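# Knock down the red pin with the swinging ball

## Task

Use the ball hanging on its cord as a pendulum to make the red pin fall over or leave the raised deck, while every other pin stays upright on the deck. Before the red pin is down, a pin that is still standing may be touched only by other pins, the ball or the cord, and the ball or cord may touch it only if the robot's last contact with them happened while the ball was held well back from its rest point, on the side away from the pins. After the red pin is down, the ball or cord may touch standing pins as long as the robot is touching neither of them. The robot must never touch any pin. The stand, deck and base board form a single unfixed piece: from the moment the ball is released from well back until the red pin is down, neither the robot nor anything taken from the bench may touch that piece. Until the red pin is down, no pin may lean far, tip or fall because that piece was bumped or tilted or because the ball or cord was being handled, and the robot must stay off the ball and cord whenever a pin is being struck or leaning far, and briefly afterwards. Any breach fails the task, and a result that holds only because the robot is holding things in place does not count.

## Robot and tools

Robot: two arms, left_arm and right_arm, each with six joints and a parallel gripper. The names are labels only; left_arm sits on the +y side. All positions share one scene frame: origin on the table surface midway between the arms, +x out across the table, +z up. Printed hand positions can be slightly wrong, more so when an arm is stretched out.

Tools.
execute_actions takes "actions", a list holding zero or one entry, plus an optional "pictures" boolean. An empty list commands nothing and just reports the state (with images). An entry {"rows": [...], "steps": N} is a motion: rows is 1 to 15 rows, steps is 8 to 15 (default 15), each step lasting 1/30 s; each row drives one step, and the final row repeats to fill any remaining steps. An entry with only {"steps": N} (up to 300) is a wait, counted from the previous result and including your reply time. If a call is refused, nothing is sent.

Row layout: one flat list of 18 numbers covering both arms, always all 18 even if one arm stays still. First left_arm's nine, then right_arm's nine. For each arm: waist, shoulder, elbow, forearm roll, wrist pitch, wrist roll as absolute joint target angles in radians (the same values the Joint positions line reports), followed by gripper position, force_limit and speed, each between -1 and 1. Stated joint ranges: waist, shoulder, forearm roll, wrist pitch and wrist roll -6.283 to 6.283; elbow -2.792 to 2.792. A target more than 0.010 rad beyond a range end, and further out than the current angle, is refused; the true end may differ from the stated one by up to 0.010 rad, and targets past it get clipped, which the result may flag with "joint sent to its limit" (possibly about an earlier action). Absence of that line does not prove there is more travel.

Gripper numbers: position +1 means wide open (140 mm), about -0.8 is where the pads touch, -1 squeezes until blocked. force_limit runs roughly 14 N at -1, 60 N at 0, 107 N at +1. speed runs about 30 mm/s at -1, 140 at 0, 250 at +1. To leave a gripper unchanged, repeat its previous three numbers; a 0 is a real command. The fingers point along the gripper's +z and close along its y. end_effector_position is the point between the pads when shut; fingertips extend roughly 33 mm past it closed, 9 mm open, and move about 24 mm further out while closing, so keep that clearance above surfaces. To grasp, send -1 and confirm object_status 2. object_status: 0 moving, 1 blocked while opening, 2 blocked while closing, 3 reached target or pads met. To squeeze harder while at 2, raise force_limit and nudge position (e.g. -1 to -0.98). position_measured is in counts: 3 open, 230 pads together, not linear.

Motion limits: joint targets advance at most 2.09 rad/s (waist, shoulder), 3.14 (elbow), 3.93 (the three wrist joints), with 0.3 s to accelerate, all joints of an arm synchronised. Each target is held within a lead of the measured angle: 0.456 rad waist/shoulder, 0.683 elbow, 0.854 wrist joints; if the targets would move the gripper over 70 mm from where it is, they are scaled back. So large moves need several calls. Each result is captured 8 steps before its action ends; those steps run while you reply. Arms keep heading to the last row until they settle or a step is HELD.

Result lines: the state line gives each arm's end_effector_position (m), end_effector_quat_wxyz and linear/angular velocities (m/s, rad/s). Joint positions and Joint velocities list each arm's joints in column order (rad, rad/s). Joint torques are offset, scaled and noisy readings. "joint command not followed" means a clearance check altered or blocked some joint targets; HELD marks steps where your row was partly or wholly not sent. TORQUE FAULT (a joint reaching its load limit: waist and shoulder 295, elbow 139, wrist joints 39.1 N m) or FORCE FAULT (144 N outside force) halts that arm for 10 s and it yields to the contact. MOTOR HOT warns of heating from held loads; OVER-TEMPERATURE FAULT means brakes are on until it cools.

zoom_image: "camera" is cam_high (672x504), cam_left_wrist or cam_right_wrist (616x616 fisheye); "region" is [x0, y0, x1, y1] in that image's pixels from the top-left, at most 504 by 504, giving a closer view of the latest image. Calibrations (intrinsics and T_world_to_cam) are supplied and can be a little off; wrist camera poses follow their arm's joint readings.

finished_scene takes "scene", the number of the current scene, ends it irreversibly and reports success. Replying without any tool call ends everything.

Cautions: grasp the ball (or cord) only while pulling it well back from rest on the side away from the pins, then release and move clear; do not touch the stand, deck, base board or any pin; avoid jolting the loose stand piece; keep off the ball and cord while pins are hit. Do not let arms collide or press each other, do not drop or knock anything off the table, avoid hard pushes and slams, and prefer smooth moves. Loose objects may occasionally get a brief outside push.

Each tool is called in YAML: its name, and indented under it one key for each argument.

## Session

execute_actions:
  actions: []

zoom_image:
  camera: "cam_high"
  region: [200, 190, 500, 440]

Scene clock: 0.00 s of 3800.00 s.
left_arm: end_effector_position=(+0.5958, +0.6838, +0.1117) position_measured=3 object_status=3 end_effector_quat_wxyz=(-0.574, +0.770, +0.137, +0.243) end_effector_velocity=(+0.000, +0.000, +0.001) end_effector_angular_velocity=(+0.001, +0.000, -0.000) | right_arm: end_effector_position=(+0.3843, -0.3235, +0.1638) position_measured=3 object_status=3 end_effector_quat_wxyz=(+0.127, +0.809, +0.485, -0.308) end_effector_velocity=(+0.000, -0.000, -0.000) end_effector_angular_velocity=(-0.001, +0.000, -0.001)
Joint positions: left_arm=[-0.602  0.624  1.946  1.259  1.503 -0.019] | right_arm=[ 0.617  0.426  1.7   -0.145  1.681  1.227]
Joint velocities: left_arm=[ 0.    -0.001 -0.     0.001  0.001  0.001] | right_arm=[-0.     0.001 -0.    -0.     0.     0.001]
Joint torques (N m, as the joint torque sensors report them, + toward a larger angle): no reading
camera_calibration (this result's frames):
cam_left_wrist: T_world_to_cam=[[0.360675, -0.250774, -0.898346, 0.0639634], [-0.922595, -0.237265, -0.304177, 0.744541], [-0.136866, 0.938519, -0.316938, -0.328349], [0, 0, 0, 1]] pos_world=[0.6189, 0.500856, 0.179867]
cam_right_wrist: T_world_to_cam=[[0.810302, -0.585733, -0.018106, -0.492135], [-0.283746, -0.419193, 0.862418, -0.160977], [-0.512737, -0.693681, -0.505872, 0.236997], [0, 0, 0, 1]] pos_world=[0.474618, -0.19134, 0.249809]

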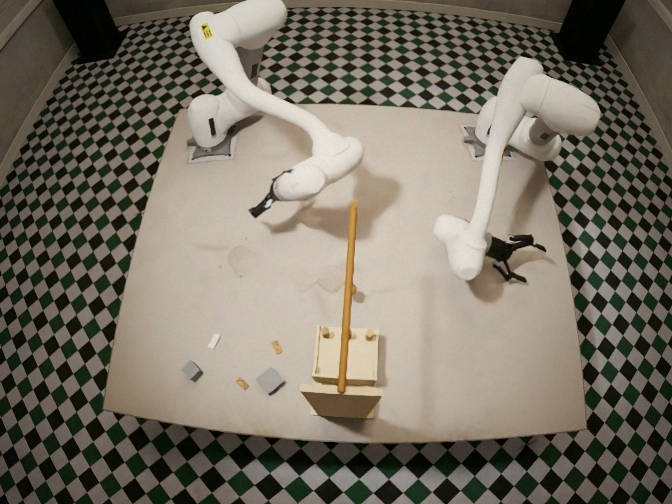

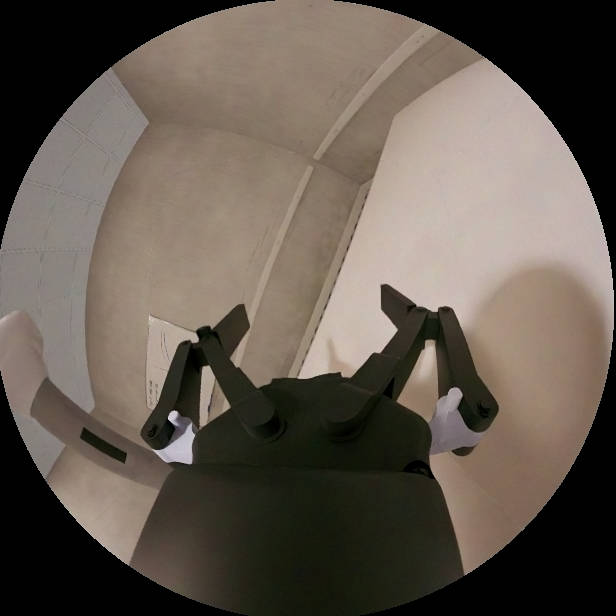

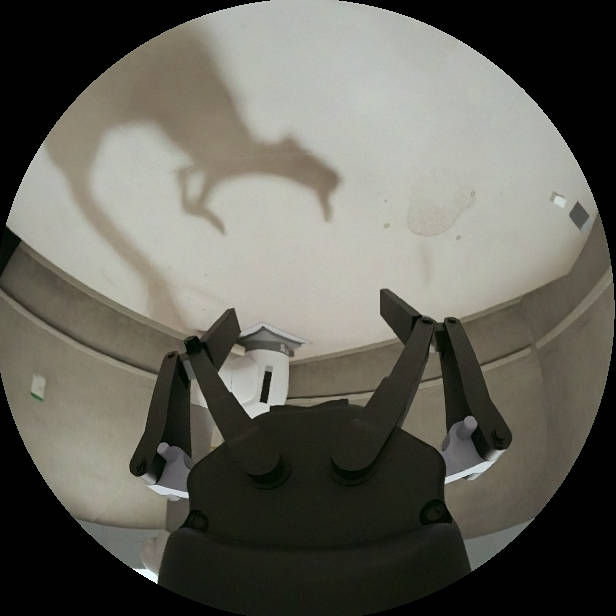

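Region (200, 190, 500, 440) of cam_high's 672x504 image, scaled by 1.680, with more detail than that image has.

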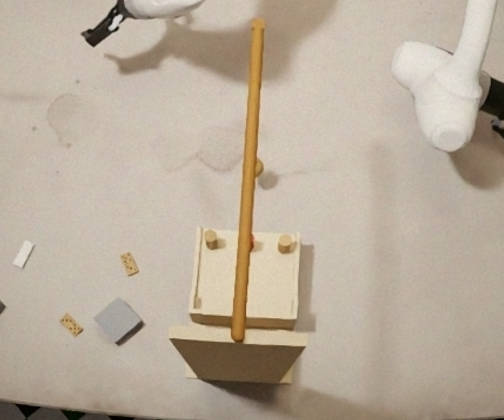

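execute_actions:
  actions:
    - {"rows":[[-1.281,0.521,1.776,1.412,0.916,-0.563,1,-0.5,1,0.0,0.426,1.7,-0.145,1.681,1.227,1,0,0]]}

execute_actions:
  actions:
    - {"steps":50}
  pictures: true

Scene clock: 0.57 s of 3800.00 s.
left_arm: end_effector_position=(+0.6413, +0.5865, +0.1073) position_measured=3 object_status=3 end_effector_quat_wxyz=(-0.483, +0.799, +0.133, +0.332) end_effector_velocity=(+0.207, -0.607, -0.003) end_effector_angular_velocity=(-0.834, -0.714, -0.914) | right_arm: end_effector_position=(+0.4243, -0.3805, +0.1638) position_measured=3 object_status=3 end_effector_quat_wxyz=(+0.107, +0.839, +0.431, -0.315) end_effector_velocity=(+0.257, -0.424, +0.001) end_effector_angular_velocity=(+0.000, -0.002, -0.941)
Joint positions: left_arm=[-0.702  0.603  1.911  1.29   1.382 -0.131] | right_arm=[ 0.485  0.426  1.7   -0.145  1.681  1.227]
Joint velocities: left_arm=[-0.598 -0.114 -0.189  0.171 -0.644 -0.597] | right_arm=[-0.939 -0.002  0.     0.     0.     0.002]
Joint torques (N m, as the joint torque sensors report them, + toward a larger angle): left_arm=[  0.31 -84.44 -27.21   2.83   2.07  -0.02] | right_arm=[  1.24 -83.98 -32.3    3.21   2.12   0.24]
Steps of this call (steps 1 to 10: nothing new was sent; steps 11 to 17: the first 7 steps of this action). Readings (joint positions | what the end effector reports):
11: left_arm=[-0.603 0.624 1.946 1.259 1.502 -0.019] | right_arm=[0.617 0.426 1.700 -0.145 1.681 1.227] | left_arm position_measured=3 object_status=3 | right_arm position_measured=3 object_status=3
12: left_arm=[-0.608 0.623 1.944 1.260 1.496 -0.026] | right_arm=[0.612 0.426 1.700 -0.145 1.681 1.227] | left_arm position_measured=3 object_status=3 | right_arm position_measured=3 object_status=3
14: left_arm=[-0.641 0.615 1.931 1.271 1.453 -0.065] | right_arm=[0.578 0.426 1.700 -0.145 1.681 1.227] | left_arm position_measured=3 object_status=3 | right_arm position_measured=3 object_status=3
17: the state above

Scene clock: 2.23 s of 3800.00 s.
left_arm: end_effector_position=(+0.5390, -0.0164, +0.1534) position_measured=3 object_status=3 end_effector_quat_wxyz=(+0.004, +0.865, +0.003, +0.501) end_effector_velocity=(+0.000, +0.000, +0.000) end_effector_angular_velocity=(+0.002, +0.000, +0.000) | right_arm: end_effector_position=(+0.4999, -0.6227, +0.1638) position_measured=3 object_status=3 end_effector_quat_wxyz=(+0.028, +0.918, +0.216, -0.332) end_effector_velocity=(-0.000, -0.000, +0.000) end_effector_angular_velocity=(-0.000, -0.000, -0.001)
Joint positions: left_arm=[-1.281  0.521  1.776  1.412  0.916 -0.563] | right_arm=[ 0.     0.426  1.7   -0.145  1.681  1.227]
Joint velocities: left_arm=[ 0.    -0.    -0.    -0.001  0.001  0.002] | right_arm=[-0.    -0.     0.     0.    -0.     0.001]
Joint torques (N m, as the joint torque sensors report them, + toward a larger angle): left_arm=[ -0.4  -81.76 -36.23   1.78   0.99   0.22] | right_arm=[  0.73 -80.32 -33.86   3.23   2.     0.18]
Kept back: nothing.
Steps of this call (steps 1 to 8: the last 8 steps of your previous action; steps 9 to 45: the robot went on to your last target; steps 46 to 50: nothing new was sent). Readings (joint positions | what the end effector reports):
1: left_arm=[-0.722 0.599 1.904 1.296 1.360 -0.151] | right_arm=[0.453 0.426 1.700 -0.145 1.681 1.227] | left_arm position_measured=3 object_status=3 | right_arm position_measured=3 object_status=3
2: left_arm=[-0.743 0.595 1.898 1.301 1.340 -0.170] | right_arm=[0.422 0.426 1.700 -0.145 1.681 1.227] | left_arm position_measured=3 object_status=3 | right_arm position_measured=3 object_status=3
4: left_arm=[-0.783 0.589 1.887 1.311 1.301 -0.206] | right_arm=[0.358 0.426 1.700 -0.145 1.681 1.227] | left_arm position_measured=3 object_status=3 | right_arm position_measured=3 object_status=3
8: left_arm=[-0.866 0.577 1.868 1.329 1.234 -0.269] | right_arm=[0.231 0.426 1.700 -0.145 1.681 1.227] | left_arm position_measured=3 object_status=3 | right_arm position_measured=3 object_status=3
50: the state above
All arms were judged still, so your last target was given up. Only a new action makes them travel on or press farther. Fingers that are still opening or closing keep moving.
camera_calibration (this result's frames):
cam_left_wrist: T_world_to_cam=[[-0.0412201, -0.988509, -0.145434, 0.0353925], [-0.771309, 0.124007, -0.624263, 0.512153], [0.635125, 0.0864423, -0.767558, -0.0267138], [0, 0, 0, 1]] pos_world=[0.413454, -0.0262158, 0.304361]
cam_right_wrist: T_world_to_cam=[[0.321839, -0.946628, -0.0177718, -0.741663], [-0.473511, -0.177184, 0.862782, -0.00806973], [-0.819882, -0.269262, -0.505263, 0.506406], [0, 0, 0, 1]] pos_world=[0.650069, -0.567152, 0.24965]

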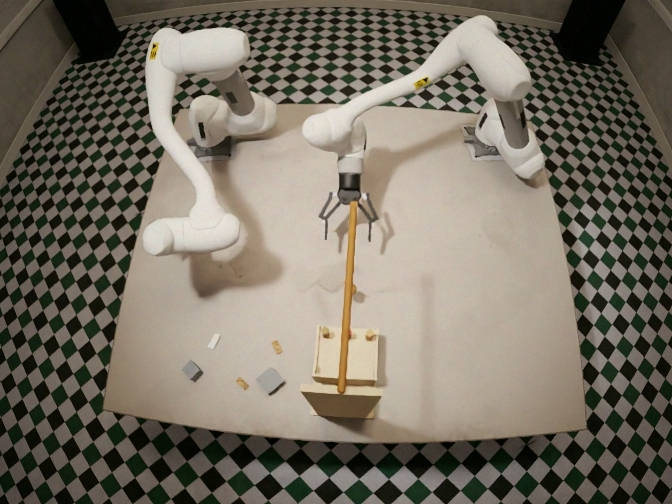

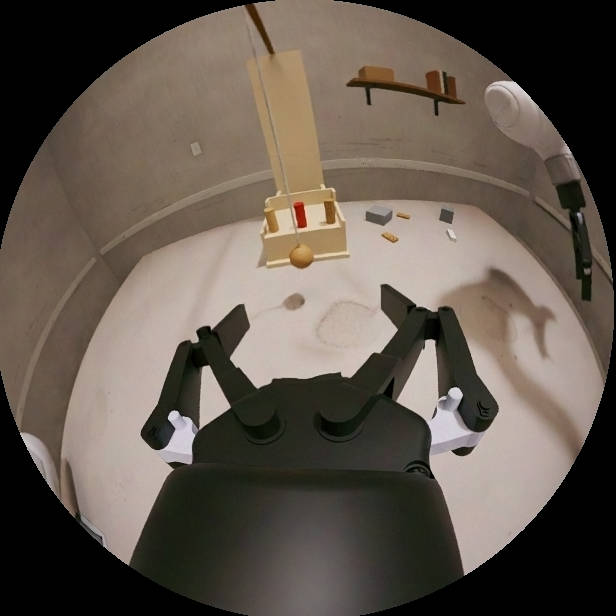

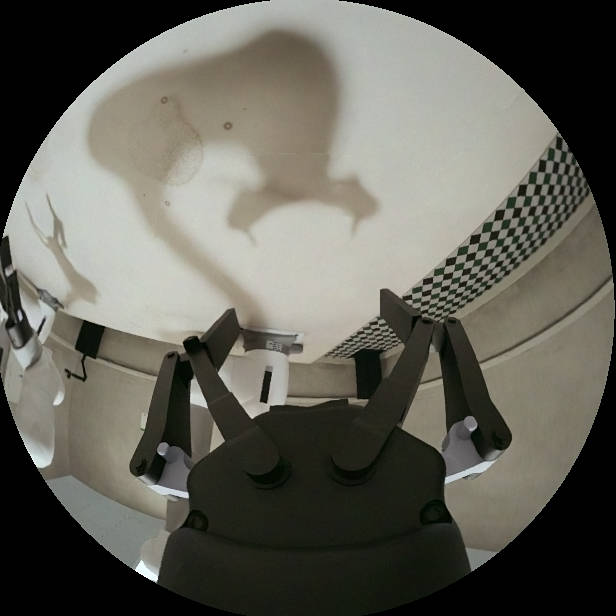

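execute_actions:
  actions:
    - {"rows":[[-1.084,0.672,1.619,1.522,0.773,-0.529,1,-0.5,1,0.0,0.426,1.7,-0.145,1.681,1.227,1,0,0]]}

execute_actions:
  actions:
    - {"rows":[[-1.084,0.672,1.619,1.522,0.773,-0.529,-1,-0.5,0,0.0,0.426,1.7,-0.145,1.681,1.227,1,0,0]]}
  pictures: true

execute_actions:
  actions:
    - {"steps":22}
  pictures: true

Scene clock: 2.87 s of 3800.00 s.
left_arm: end_effector_position=(+0.6301, -0.0138, +0.1277) position_measured=3 object_status=3 end_effector_quat_wxyz=(+0.003, +0.865, +0.003, +0.501) end_effector_velocity=(+0.564, +0.064, -0.170) end_effector_angular_velocity=(+0.021, -0.003, +0.007) | right_arm: end_effector_position=(+0.4999, -0.6227, +0.1638) position_measured=3 object_status=3 end_effector_quat_wxyz=(+0.028, +0.918, +0.216, -0.332) end_effector_velocity=(-0.000, +0.000, +0.000) end_effector_angular_velocity=(-0.001, -0.000, -0.000)
Joint positions: left_arm=[-1.173  0.604  1.689  1.472  0.837 -0.544] | right_arm=[ 0.     0.426  1.7   -0.145  1.681  1.227]
Joint velocities: left_arm=[ 0.663  0.508 -0.528  0.369 -0.477  0.112] | right_arm=[ 0.001 -0.     0.    -0.     0.     0.001]
Joint torques (N m, as the joint torque sensors report them, + toward a larger angle): left_arm=[  7.91 -87.86 -33.92   1.12   0.91   0.24] | right_arm=[  0.28 -80.86 -33.85   3.22   2.04   0.25]
Steps of this call (steps 1 to 12: nothing new was sent; steps 13 to 19: the first 7 steps of this action). Readings (joint positions | what the end effector reports):
13: left_arm=[-1.281 0.521 1.776 1.412 0.916 -0.563] | right_arm=[0.000 0.426 1.700 -0.145 1.681 1.227] | left_arm position_measured=3 object_status=3 | right_arm position_measured=3 object_status=3
14: left_arm=[-1.276 0.525 1.771 1.415 0.912 -0.562] | right_arm=[0.000 0.426 1.700 -0.145 1.681 1.227] | left_arm position_measured=3 object_status=3 | right_arm position_measured=3 object_status=3
16: left_arm=[-1.242 0.550 1.744 1.434 0.887 -0.556] | right_arm=[0.000 0.426 1.700 -0.145 1.681 1.227] | left_arm position_measured=3 object_status=3 | right_arm position_measured=3 object_status=3
19: the state above

Scene clock: 3.37 s of 3800.00 s.
left_arm: end_effector_position=(+0.7057, -0.0003, +0.1034) position_measured=46 object_status=0 end_effector_quat_wxyz=(+0.001, +0.865, +0.002, +0.501) end_effector_velocity=(-0.000, -0.000, -0.001) end_effector_angular_velocity=(+0.001, +0.001, -0.000) | right_arm: end_effector_position=(+0.4999, -0.6227, +0.1638) position_measured=3 object_status=3 end_effector_quat_wxyz=(+0.028, +0.918, +0.216, -0.332) end_effector_velocity=(+0.000, -0.000, -0.000) end_effector_angular_velocity=(+0.000, +0.000, +0.002)
Joint positions: left_arm=[-1.084  0.672  1.619  1.522  0.773 -0.529] | right_arm=[ 0.     0.426  1.7   -0.145  1.681  1.227]
Joint velocities: left_arm=[ 0.     0.001  0.     0.    -0.     0.   ] | right_arm=[ 0.     0.    -0.    -0.001 -0.    -0.002]
Joint torques (N m, as the joint torque sensors report them, + toward a larger angle): left_arm=[  0.05 -95.72 -37.01   1.54   0.85   0.03] | right_arm=[  0.29 -80.43 -34.21   3.19   2.05   0.19]
Steps of this call (steps 1 to 8: the last 8 steps of your previous action; steps 9 to 15: the first 7 steps of this action). Readings (joint positions | what the end effector reports):
9: left_arm=[-1.084 0.672 1.619 1.522 0.773 -0.529] | right_arm=[0.000 0.426 1.700 -0.145 1.681 1.227] | left_arm position_measured=3 object_status=0 | right_arm position_measured=3 object_status=3
10: left_arm=[-1.084 0.672 1.619 1.522 0.773 -0.529] | right_arm=[0.000 0.426 1.700 -0.145 1.681 1.227] | left_arm position_measured=8 object_status=0 | right_arm position_measured=3 object_status=3
12: left_arm=[-1.084 0.672 1.619 1.522 0.773 -0.529] | right_arm=[0.000 0.426 1.700 -0.145 1.681 1.227] | left_arm position_measured=23 object_status=0 | right_arm position_measured=3 object_status=3
15: the state above
camera_calibration (this result's frames):
cam_left_wrist: T_world_to_cam=[[-0.0405399, -0.987686, -0.151107, 0.0509513], [-0.77105, 0.127108, -0.623959, 0.607287], [0.635483, 0.0912161, -0.766708, -0.172629], [0, 0, 0, 1]] pos_world=[0.580017, -0.0111208, 0.254265]
cam_right_wrist: T_world_to_cam=[[0.321817, -0.946634, -0.0178069, -0.741636], [-0.473518, -0.177206, 0.862774, -0.00807858], [-0.819887, -0.269223, -0.505276, 0.506438], [0, 0, 0, 1]] pos_world=[0.650067, -0.567145, 0.249655]

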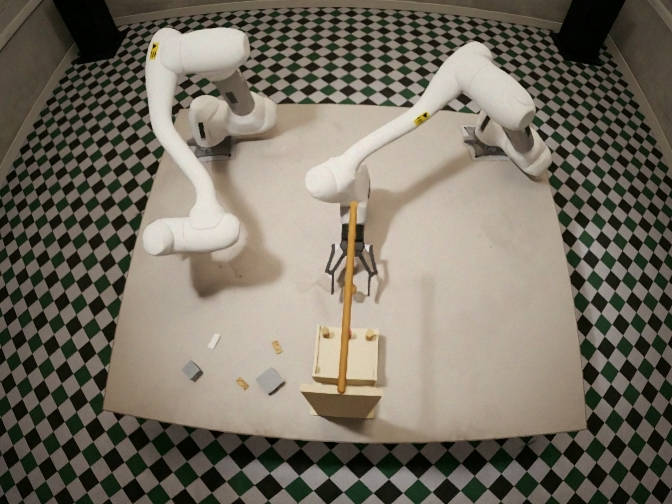

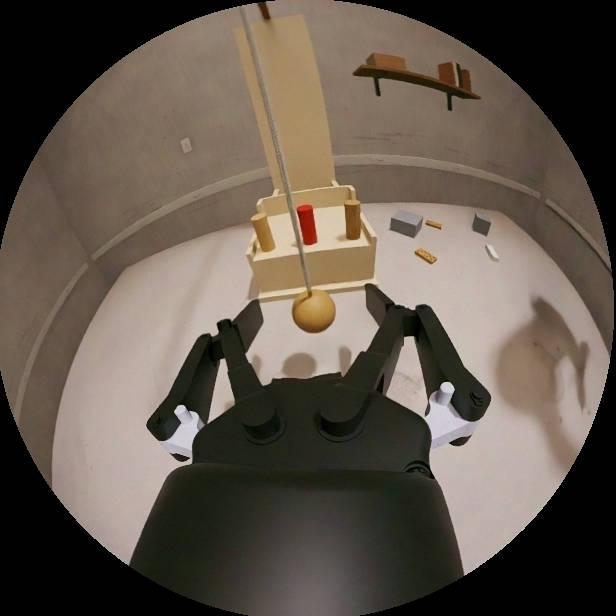

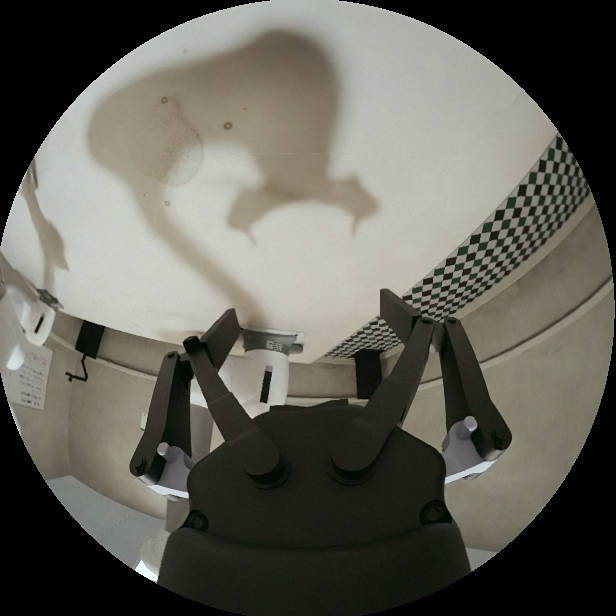

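Scene clock: 4.10 s of 3800.00 s.
left_arm: end_effector_position=(+0.7057, -0.0003, +0.1035) position_measured=169 object_status=2 end_effector_quat_wxyz=(+0.001, +0.865, +0.002, +0.501) end_effector_velocity=(+0.000, -0.000, +0.001) end_effector_angular_velocity=(-0.000, -0.001, -0.001) | right_arm: end_effector_position=(+0.4999, -0.6227, +0.1638) position_measured=3 object_status=3 end_effector_quat_wxyz=(+0.028, +0.918, +0.216, -0.332) end_effector_velocity=(-0.000, -0.001, -0.000) end_effector_angular_velocity=(-0.001, +0.001, -0.001)
Joint positions: left_arm=[-1.084  0.672  1.619  1.522  0.773 -0.529] | right_arm=[ 0.     0.426  1.7   -0.145  1.681  1.227]
Joint velocities: left_arm=[ 0.    -0.001 -0.     0.001  0.     0.   ] | right_arm=[-0.001  0.     0.    -0.     0.     0.   ]
Joint torques (N m, as the joint torque sensors report them, + toward a larger angle): left_arm=[ -0.35 -95.54 -36.74   1.2    0.73   0.07] | right_arm=[  0.6  -80.76 -33.77   3.23   1.95   0.26]
Kept back: nothing.
Steps of this call (steps 1 to 8: the last 8 steps of your previous action; steps 9 to 15: the robot went on to your last target; steps 16 to 22: nothing new was sent). Readings (joint positions | what the end effector reports):
1: left_arm=[-1.084 0.672 1.619 1.522 0.773 -0.529] | right_arm=[0.000 0.426 1.700 -0.145 1.681 1.227] | left_arm position_measured=53 object_status=0 | right_arm position_measured=3 object_status=3
2: left_arm=[-1.084 0.672 1.619 1.522 0.773 -0.529] | right_arm=[0.000 0.426 1.700 -0.145 1.681 1.227] | left_arm position_measured=61 object_status=0 | right_arm position_measured=3 object_status=3
4: left_arm=[-1.084 0.672 1.619 1.522 0.773 -0.529] | right_arm=[0.000 0.426 1.700 -0.145 1.681 1.227] | left_arm position_measured=76 object_status=0 | right_arm position_measured=3 object_status=3
8: left_arm=[-1.084 0.672 1.619 1.522 0.773 -0.529] | right_arm=[0.000 0.426 1.700 -0.145 1.681 1.227] | left_arm position_measured=106 object_status=0 | right_arm position_measured=3 object_status=3
22: the state above
All arms were judged still, so your last target was given up. Only a new action makes them travel on or press farther. Fingers that are still opening or closing keep moving.
camera_calibration (this result's frames):
cam_left_wrist: T_world_to_cam=[[-0.0404771, -0.987707, -0.150984, 0.0509043], [-0.771057, 0.126982, -0.623977, 0.60734], [0.635478, 0.0911606, -0.766718, -0.172568], [0, 0, 0, 1]] pos_world=[0.580017, -0.011111, 0.254341]
cam_right_wrist: T_world_to_cam=[[0.321817, -0.946634, -0.0178114, -0.741633], [-0.473501, -0.177204, 0.862784, -0.00808828], [-0.819897, -0.269224, -0.50526, 0.506427], [0, 0, 0, 1]] pos_world=[0.650058, -0.567146, 0.249646]

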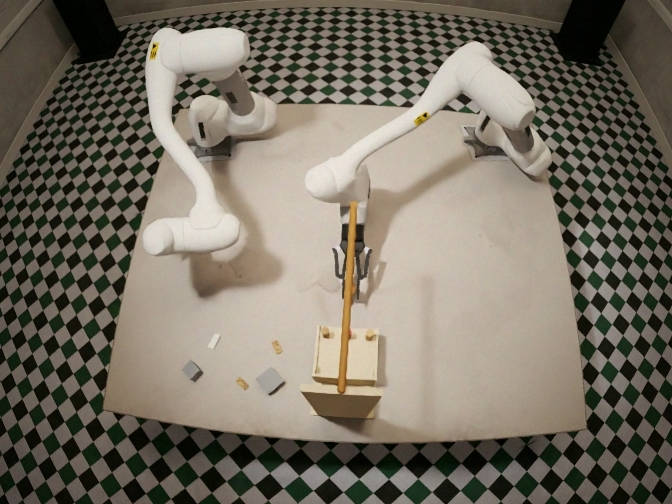

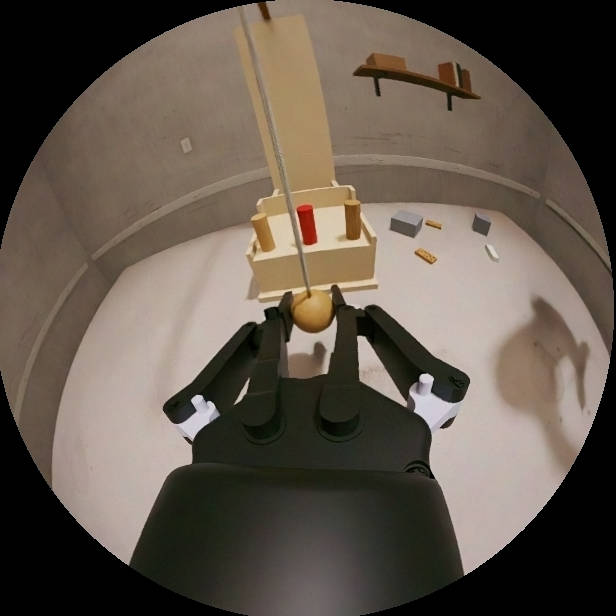

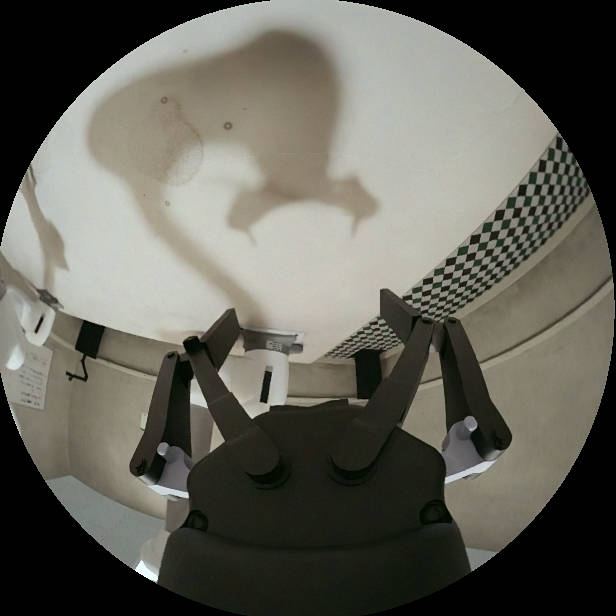

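execute_actions:
  actions:
    - {"rows":[[-1.411,0.398,1.878,1.3385,1.0125,-0.585,-1,-0.5,0,0.0,0.426,1.7,-0.145,1.681,1.227,1,0,0]]}

execute_actions:
  actions:
    - {"steps":28}
  pictures: true

Scene clock: 4.73 s of 3800.00 s.
left_arm: end_effector_position=(+0.6148, -0.0156, +0.1392) position_measured=169 object_status=2 end_effector_quat_wxyz=(+0.006, +0.864, +0.004, +0.503) end_effector_velocity=(-0.559, -0.047, +0.207) end_effector_angular_velocity=(-0.059, -0.021, -0.004) | right_arm: end_effector_position=(+0.4999, -0.6227, +0.1638) position_measured=3 object_status=3 end_effector_quat_wxyz=(+0.028, +0.918, +0.216, -0.332) end_effector_velocity=(+0.000, -0.000, +0.000) end_effector_angular_velocity=(-0.001, -0.001, -0.001)
Joint positions: left_arm=[-1.191  0.583  1.703  1.462  0.85  -0.547] | right_arm=[ 0.     0.426  1.7   -0.145  1.681  1.227]
Joint velocities: left_arm=[-0.66  -0.552  0.523 -0.365  0.481 -0.112] | right_arm=[-0.001 -0.    -0.    -0.     0.     0.001]
Joint torques (N m, as the joint torque sensors report them, + toward a larger angle): left_arm=[  0.6  -92.29 -37.73   1.79   1.22   0.03] | right_arm=[ -0.37 -80.47 -34.17   3.28   2.08   0.19]
Steps of this call (steps 1 to 12: nothing new was sent; steps 13 to 19: the first 7 steps of this action). Readings (joint positions | what the end effector reports):
13: left_arm=[-1.084 0.672 1.619 1.522 0.773 -0.529] | right_arm=[0.000 0.426 1.700 -0.145 1.681 1.227] | left_arm position_measured=169 object_status=2 | right_arm position_measured=3 object_status=3
14: left_arm=[-1.089 0.667 1.623 1.518 0.776 -0.530] | right_arm=[0.000 0.426 1.700 -0.145 1.681 1.227] | left_arm position_measured=169 object_status=2 | right_arm position_measured=3 object_status=3
16: left_arm=[-1.123 0.640 1.650 1.500 0.801 -0.536] | right_arm=[0.000 0.426 1.700 -0.145 1.681 1.227] | left_arm position_measured=169 object_status=2 | right_arm position_measured=3 object_status=3
19: the state above

Scene clock: 5.67 s of 3800.00 s.
left_arm: end_effector_position=(+0.4355, -0.0002, +0.1981) position_measured=169 object_status=2 end_effector_quat_wxyz=(+0.012, +0.864, +0.008, +0.504) end_effector_velocity=(-0.000, +0.000, -0.000) end_effector_angular_velocity=(-0.002, +0.001, +0.001) | right_arm: end_effector_position=(+0.4999, -0.6227, +0.1638) position_measured=3 object_status=3 end_effector_quat_wxyz=(+0.028, +0.918, +0.216, -0.332) end_effector_velocity=(+0.000, -0.000, +0.000) end_effector_angular_velocity=(-0.001, -0.001, -0.001)
Joint positions: left_arm=[-1.411  0.398  1.878  1.338  1.013 -0.585] | right_arm=[ 0.     0.426  1.7   -0.145  1.681  1.227]
Joint velocities: left_arm=[-0.    -0.     0.    -0.001 -0.001 -0.002] | right_arm=[-0.    -0.001 -0.    -0.    -0.     0.001]
Joint torques (N m, as the joint torque sensors report them, + toward a larger angle): left_arm=[  0.6  -70.99 -37.17   2.28   0.85   0.18] | right_arm=[  0.27 -80.19 -34.21   3.31   2.14   0.14]
Kept back: nothing.
Steps of this call (steps 1 to 8: the last 8 steps of your previous action; steps 9 to 28: the robot went on to your last target). Readings (joint positions | what the end effector reports):
1: left_arm=[-1.213 0.564 1.721 1.450 0.867 -0.551] | right_arm=[0.000 0.426 1.700 -0.145 1.681 1.227] | left_arm position_measured=169 object_status=2 | right_arm position_measured=3 object_status=3
2: left_arm=[-1.236 0.545 1.739 1.437 0.883 -0.555] | right_arm=[0.000 0.426 1.700 -0.145 1.681 1.227] | left_arm position_measured=169 object_status=2 | right_arm position_measured=3 object_status=3
4: left_arm=[-1.281 0.507 1.775 1.411 0.917 -0.563] | right_arm=[0.000 0.426 1.700 -0.145 1.681 1.227] | left_arm position_measured=169 object_status=2 | right_arm position_measured=3 object_status=3
8: left_arm=[-1.374 0.429 1.849 1.359 0.985 -0.579] | right_arm=[0.000 0.426 1.700 -0.145 1.681 1.227] | left_arm position_measured=169 object_status=2 | right_arm position_measured=3 object_status=3
28: the state above
camera_calibration (this result's frames):
cam_left_wrist: T_world_to_cam=[[-0.0397568, -0.991086, -0.127154, 0.0493342], [-0.767088, 0.11182, -0.631722, 0.457813], [0.640309, 0.0724235, -0.764696, 0.0691224], [0, 0, 0, 1]] pos_world=[0.308885, -0.0073043, 0.348341]
cam_right_wrist: T_world_to_cam=[[0.321817, -0.946634, -0.0178115, -0.741632], [-0.473501, -0.177205, 0.862784, -0.00808843], [-0.819897, -0.269224, -0.505259, 0.506427], [0, 0, 0, 1]] pos_world=[0.650058, -0.567146, 0.249646]

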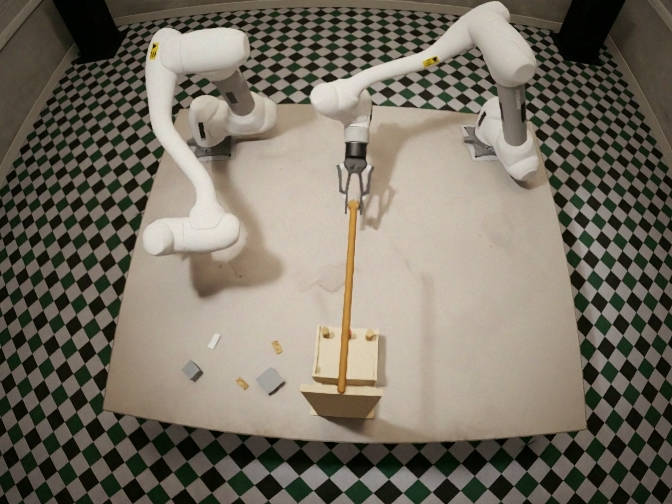

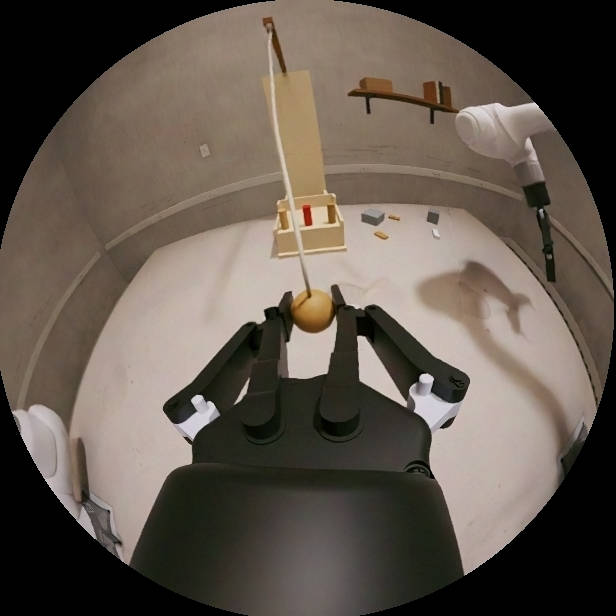

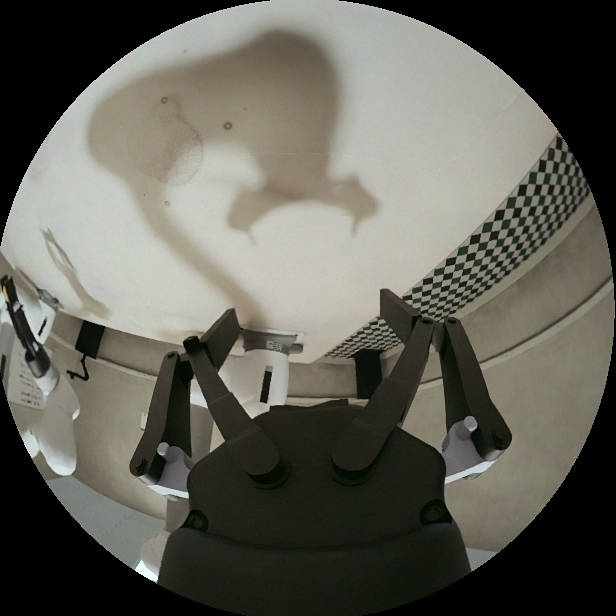

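Slightly slack; take up a little, then release.

execute_actions:
  actions:
    - {"rows":[[-1.411,0.404,1.878,1.3385,1.0125,-0.585,-1,-0.5,0,0.0,0.426,1.7,-0.145,1.681,1.227,1,0,0]]}

execute_actions:
  actions:
    - {"rows":[[-1.411,0.404,1.878,1.3385,1.0125,-0.585,1,-0.5,1,0.0,0.426,1.7,-0.145,1.681,1.227,1,0,0]],"steps":8}

execute_actions:
  actions:
    - {"rows":[[-1.58,0.33,1.95,1.25,1.13,-0.6,1,-0.5,1,0.0,0.426,1.7,-0.145,1.681,1.227,1,0,0]]}

execute_actions:
  actions:
    - {"steps":90}
  pictures: true

Scene clock: 6.30 s of 3800.00 s.
left_arm: end_effector_position=(+0.4355, -0.0004, +0.1934) position_measured=169 object_status=2 end_effector_quat_wxyz=(+0.009, +0.864, +0.006, +0.503) end_effector_velocity=(+0.000, +0.000, +0.001) end_effector_angular_velocity=(-0.001, -0.001, +0.001) | right_arm: end_effector_position=(+0.4999, -0.6227, +0.1638) position_measured=3 object_status=3 end_effector_quat_wxyz=(+0.028, +0.918, +0.216, -0.332) end_effector_velocity=(+0.000, +0.001, -0.000) end_effector_angular_velocity=(-0.000, +0.000, +0.001)
Joint positions: left_arm=[-1.411  0.404  1.878  1.338  1.013 -0.585] | right_arm=[ 0.     0.426  1.7   -0.145  1.681  1.227]
Joint velocities: left_arm=[-0.    -0.001 -0.     0.     0.    -0.001] | right_arm=[ 0.001  0.    -0.     0.     0.     0.   ]
Joint torques (N m, as the joint torque sensors report them, + toward a larger angle): left_arm=[ -2.58 -76.34 -35.19   2.03   0.72   0.38] | right_arm=[  0.09 -80.68 -34.03   3.26   2.09   0.15]
Steps of this call (steps 1 to 12: the robot went on to your last target; steps 13 to 19: the first 7 steps of this action). Readings (joint positions | what the end effector reports):
13: left_arm=[-1.411 0.398 1.878 1.338 1.013 -0.585] | right_arm=[0.000 0.426 1.700 -0.145 1.681 1.227] | left_arm position_measured=169 object_status=2 | right_arm position_measured=3 object_status=3
14: left_arm=[-1.411 0.401 1.878 1.338 1.013 -0.585] | right_arm=[0.000 0.426 1.700 -0.145 1.681 1.227] | left_arm position_measured=169 object_status=2 | right_arm position_measured=3 object_status=3
16: left_arm=[-1.411 0.404 1.878 1.338 1.013 -0.585] | right_arm=[0.000 0.426 1.700 -0.145 1.681 1.227] | left_arm position_measured=169 object_status=2 | right_arm position_measured=3 object_status=3
19: the state above

Scene clock: 6.57 s of 3800.00 s.
left_arm: end_effector_position=(+0.4355, -0.0005, +0.1935) position_measured=169 object_status=2 end_effector_quat_wxyz=(+0.009, +0.864, +0.006, +0.503) end_effector_velocity=(-0.000, -0.000, -0.001) end_effector_angular_velocity=(-0.001, +0.002, +0.001) | right_arm: end_effector_position=(+0.4999, -0.6227, +0.1638) position_measured=3 object_status=3 end_effector_quat_wxyz=(+0.028, +0.918, +0.216, -0.332) end_effector_velocity=(-0.000, +0.000, +0.000) end_effector_angular_velocity=(+0.000, -0.000, +0.000)
Joint positions: left_arm=[-1.411  0.404  1.878  1.338  1.013 -0.585] | right_arm=[ 0.     0.426  1.7   -0.145  1.681  1.227]
Joint velocities: left_arm=[-0.     0.001  0.    -0.001 -0.001 -0.002] | right_arm=[ 0.001 -0.     0.     0.     0.     0.   ]
Joint torques (N m, as the joint torque sensors report them, + toward a larger angle): left_arm=[ -1.12 -71.02 -35.87   2.09   0.66   0.15] | right_arm=[  0.19 -80.09 -34.07   3.22   2.11   0.14]
Kept back: the last 8 steps of this action.
Steps of this call (steps 1 to 8: the last 8 steps of your previous action). Readings (joint positions | what the end effector reports):
1: left_arm=[-1.411 0.404 1.878 1.338 1.013 -0.585] | right_arm=[0.000 0.426 1.700 -0.145 1.681 1.227] | left_arm position_measured=169 object_status=2 | right_arm position_measured=3 object_status=3
2: left_arm=[-1.411 0.404 1.878 1.338 1.013 -0.585] | right_arm=[0.000 0.426 1.700 -0.145 1.681 1.227] | left_arm position_measured=169 object_status=2 | right_arm position_measured=3 object_status=3
4: left_arm=[-1.411 0.404 1.878 1.338 1.013 -0.585] | right_arm=[0.000 0.426 1.700 -0.145 1.681 1.227] | left_arm position_measured=169 object_status=2 | right_arm position_measured=3 object_status=3
8: the state above

Scene clock: 7.07 s of 3800.00 s.
left_arm: end_effector_position=(+0.3526, +0.0032, +0.2061) position_measured=3 object_status=0 end_effector_quat_wxyz=(+0.008, +0.864, -0.002, +0.503) end_effector_velocity=(-0.509, +0.060, +0.076) end_effector_angular_velocity=(+0.086, +0.000, -0.090) | right_arm: end_effector_position=(+0.4999, -0.6227, +0.1638) position_measured=3 object_status=3 end_effector_quat_wxyz=(+0.028, +0.918, +0.216, -0.332) end_effector_velocity=(-0.000, -0.001, +0.001) end_effector_angular_velocity=(+0.001, -0.001, +0.000)
Joint positions: left_arm=[-1.532  0.351  1.929  1.275  1.096 -0.596] | right_arm=[ 0.     0.426  1.7   -0.145  1.681  1.227]
Joint velocities: left_arm=[-0.763 -0.336  0.325 -0.395  0.526 -0.068] | right_arm=[-0.001 -0.002  0.    -0.001 -0.    -0.002]
Joint torques (N m, as the joint torque sensors report them, + toward a larger angle): left_arm=[  4.81 -64.54 -36.91   2.47   1.21   0.65] | right_arm=[  0.2  -80.37 -34.03   3.2    2.01   0.26]
Steps of this call (steps 1 to 8: the last 8 steps of your previous action; steps 9 to 15: the first 7 steps of this action). Readings (joint positions | what the end effector reports):
9: left_arm=[-1.411 0.404 1.878 1.338 1.013 -0.585] | right_arm=[0.000 0.426 1.700 -0.145 1.681 1.227] | left_arm position_measured=74 object_status=0 | right_arm position_measured=3 object_status=3
10: left_arm=[-1.417 0.402 1.880 1.336 1.016 -0.586] | right_arm=[0.000 0.426 1.700 -0.145 1.681 1.227] | left_arm position_measured=61 object_status=0 | right_arm position_measured=3 object_status=3
12: left_arm=[-1.450 0.387 1.895 1.318 1.040 -0.589] | right_arm=[0.000 0.426 1.700 -0.145 1.681 1.227] | left_arm position_measured=34 object_status=0 | right_arm position_measured=3 object_status=3
15: the state above

Scene clock: 10.07 s of 3800.00 s.
left_arm: end_effector_position=(+0.3210, +0.0081, +0.2107) position_measured=3 object_status=3 end_effector_quat_wxyz=(+0.006, +0.864, -0.006, +0.503) end_effector_velocity=(-0.000, +0.000, -0.000) end_effector_angular_velocity=(-0.001, +0.000, +0.001) | right_arm: end_effector_position=(+0.4999, -0.6227, +0.1638) position_measured=3 object_status=3 end_effector_quat_wxyz=(+0.028, +0.918, +0.216, -0.332) end_effector_velocity=(-0.000, -0.000, +0.000) end_effector_angular_velocity=(+0.000, -0.001, -0.001)
Joint positions: left_arm=[-1.58  0.33  1.95  1.25  1.13 -0.6 ] | right_arm=[-0.     0.426  1.7   -0.145  1.681  1.227]
Joint velocities: left_arm=[-0.     0.     0.    -0.     0.    -0.002] | right_arm=[-0.001 -0.001  0.     0.    -0.     0.   ]
Joint torques (N m, as the joint torque sensors report them, + toward a larger angle): left_arm=[ -0.33 -65.77 -36.66   2.75   0.99   0.  ] | right_arm=[  0.53 -80.52 -33.85   3.2    2.1    0.17]
Kept back: nothing.
Steps of this call (steps 1 to 8: the last 8 steps of your previous action; steps 9 to 30: the robot went on to your last target; steps 31 to 90: nothing new was sent). Readings (joint positions | what the end effector reports):
1: left_arm=[-1.555 0.341 1.939 1.264 1.112 -0.598] | right_arm=[0.000 0.426 1.700 -0.145 1.681 1.227] | left_arm position_measured=3 object_status=0 | right_arm position_measured=3 object_status=3
2: left_arm=[-1.570 0.334 1.946 1.255 1.123 -0.599] | right_arm=[0.000 0.426 1.700 -0.145 1.681 1.227] | left_arm position_measured=3 object_status=0 | right_arm position_measured=3 object_status=3
4: left_arm=[-1.580 0.330 1.950 1.250 1.130 -0.600] | right_arm=[0.000 0.426 1.700 -0.145 1.681 1.227] | left_arm position_measured=3 object_status=0 | right_arm position_measured=3 object_status=3
8: left_arm=[-1.580 0.330 1.950 1.250 1.130 -0.600] | right_arm=[0.000 0.426 1.700 -0.145 1.681 1.227] | left_arm position_measured=3 object_status=3 | right_arm position_measured=3 object_status=3
90: the state above
All arms were judged still, so your last target was given up. Only a new action makes them travel on or press farther. Fingers that are still opening or closing keep moving.
camera_calibration (this result's frames):
cam_left_wrist: T_world_to_cam=[[-0.0580799, -0.986931, -0.15031, 0.0653739], [-0.766122, 0.140598, -0.627127, 0.375527], [0.640065, 0.0787327, -0.764276, 0.15134], [0, 0, 0, 1]] pos_world=[0.194629, -0.000193964, 0.360995]
cam_right_wrist: T_world_to_cam=[[0.321806, -0.946638, -0.0178114, -0.741635], [-0.473503, -0.177199, 0.862784, -0.00808507], [-0.8199, -0.269215, -0.50526, 0.506433], [0, 0, 0, 1]] pos_world=[0.650059, -0.567153, 0.249646]

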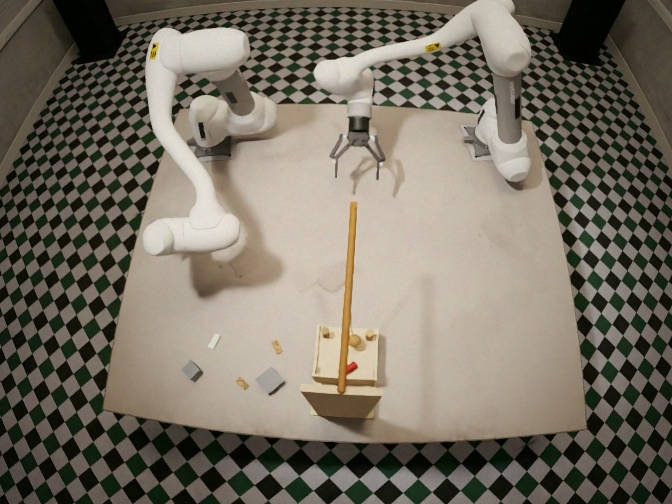

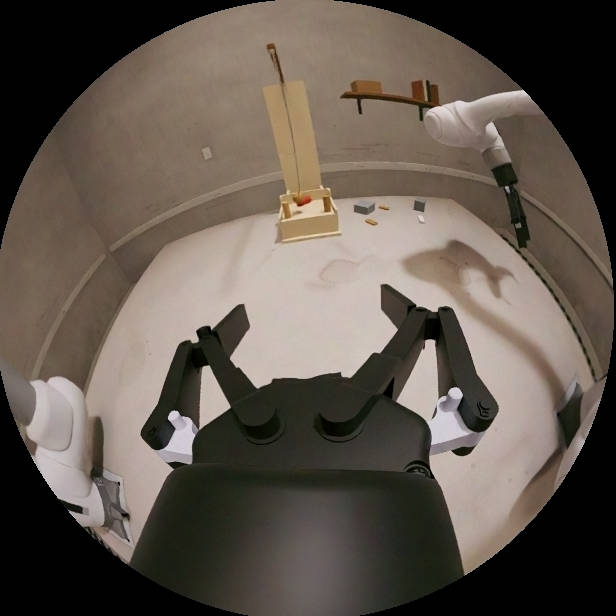

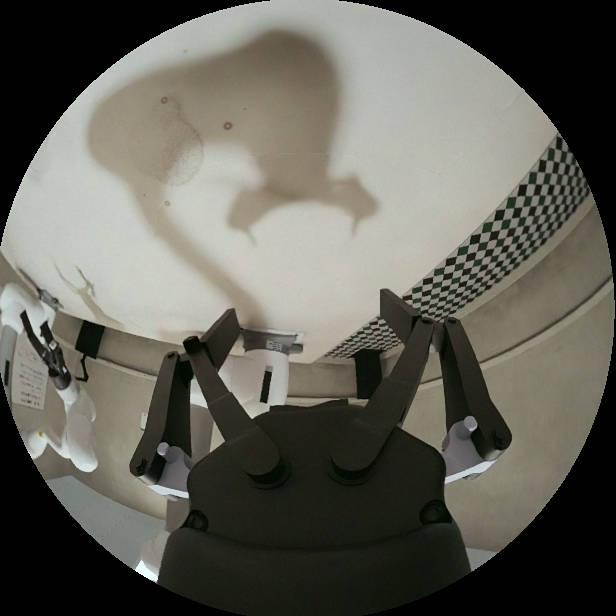

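finished_scene:
  scene: 2

The scene is finished: the task was done.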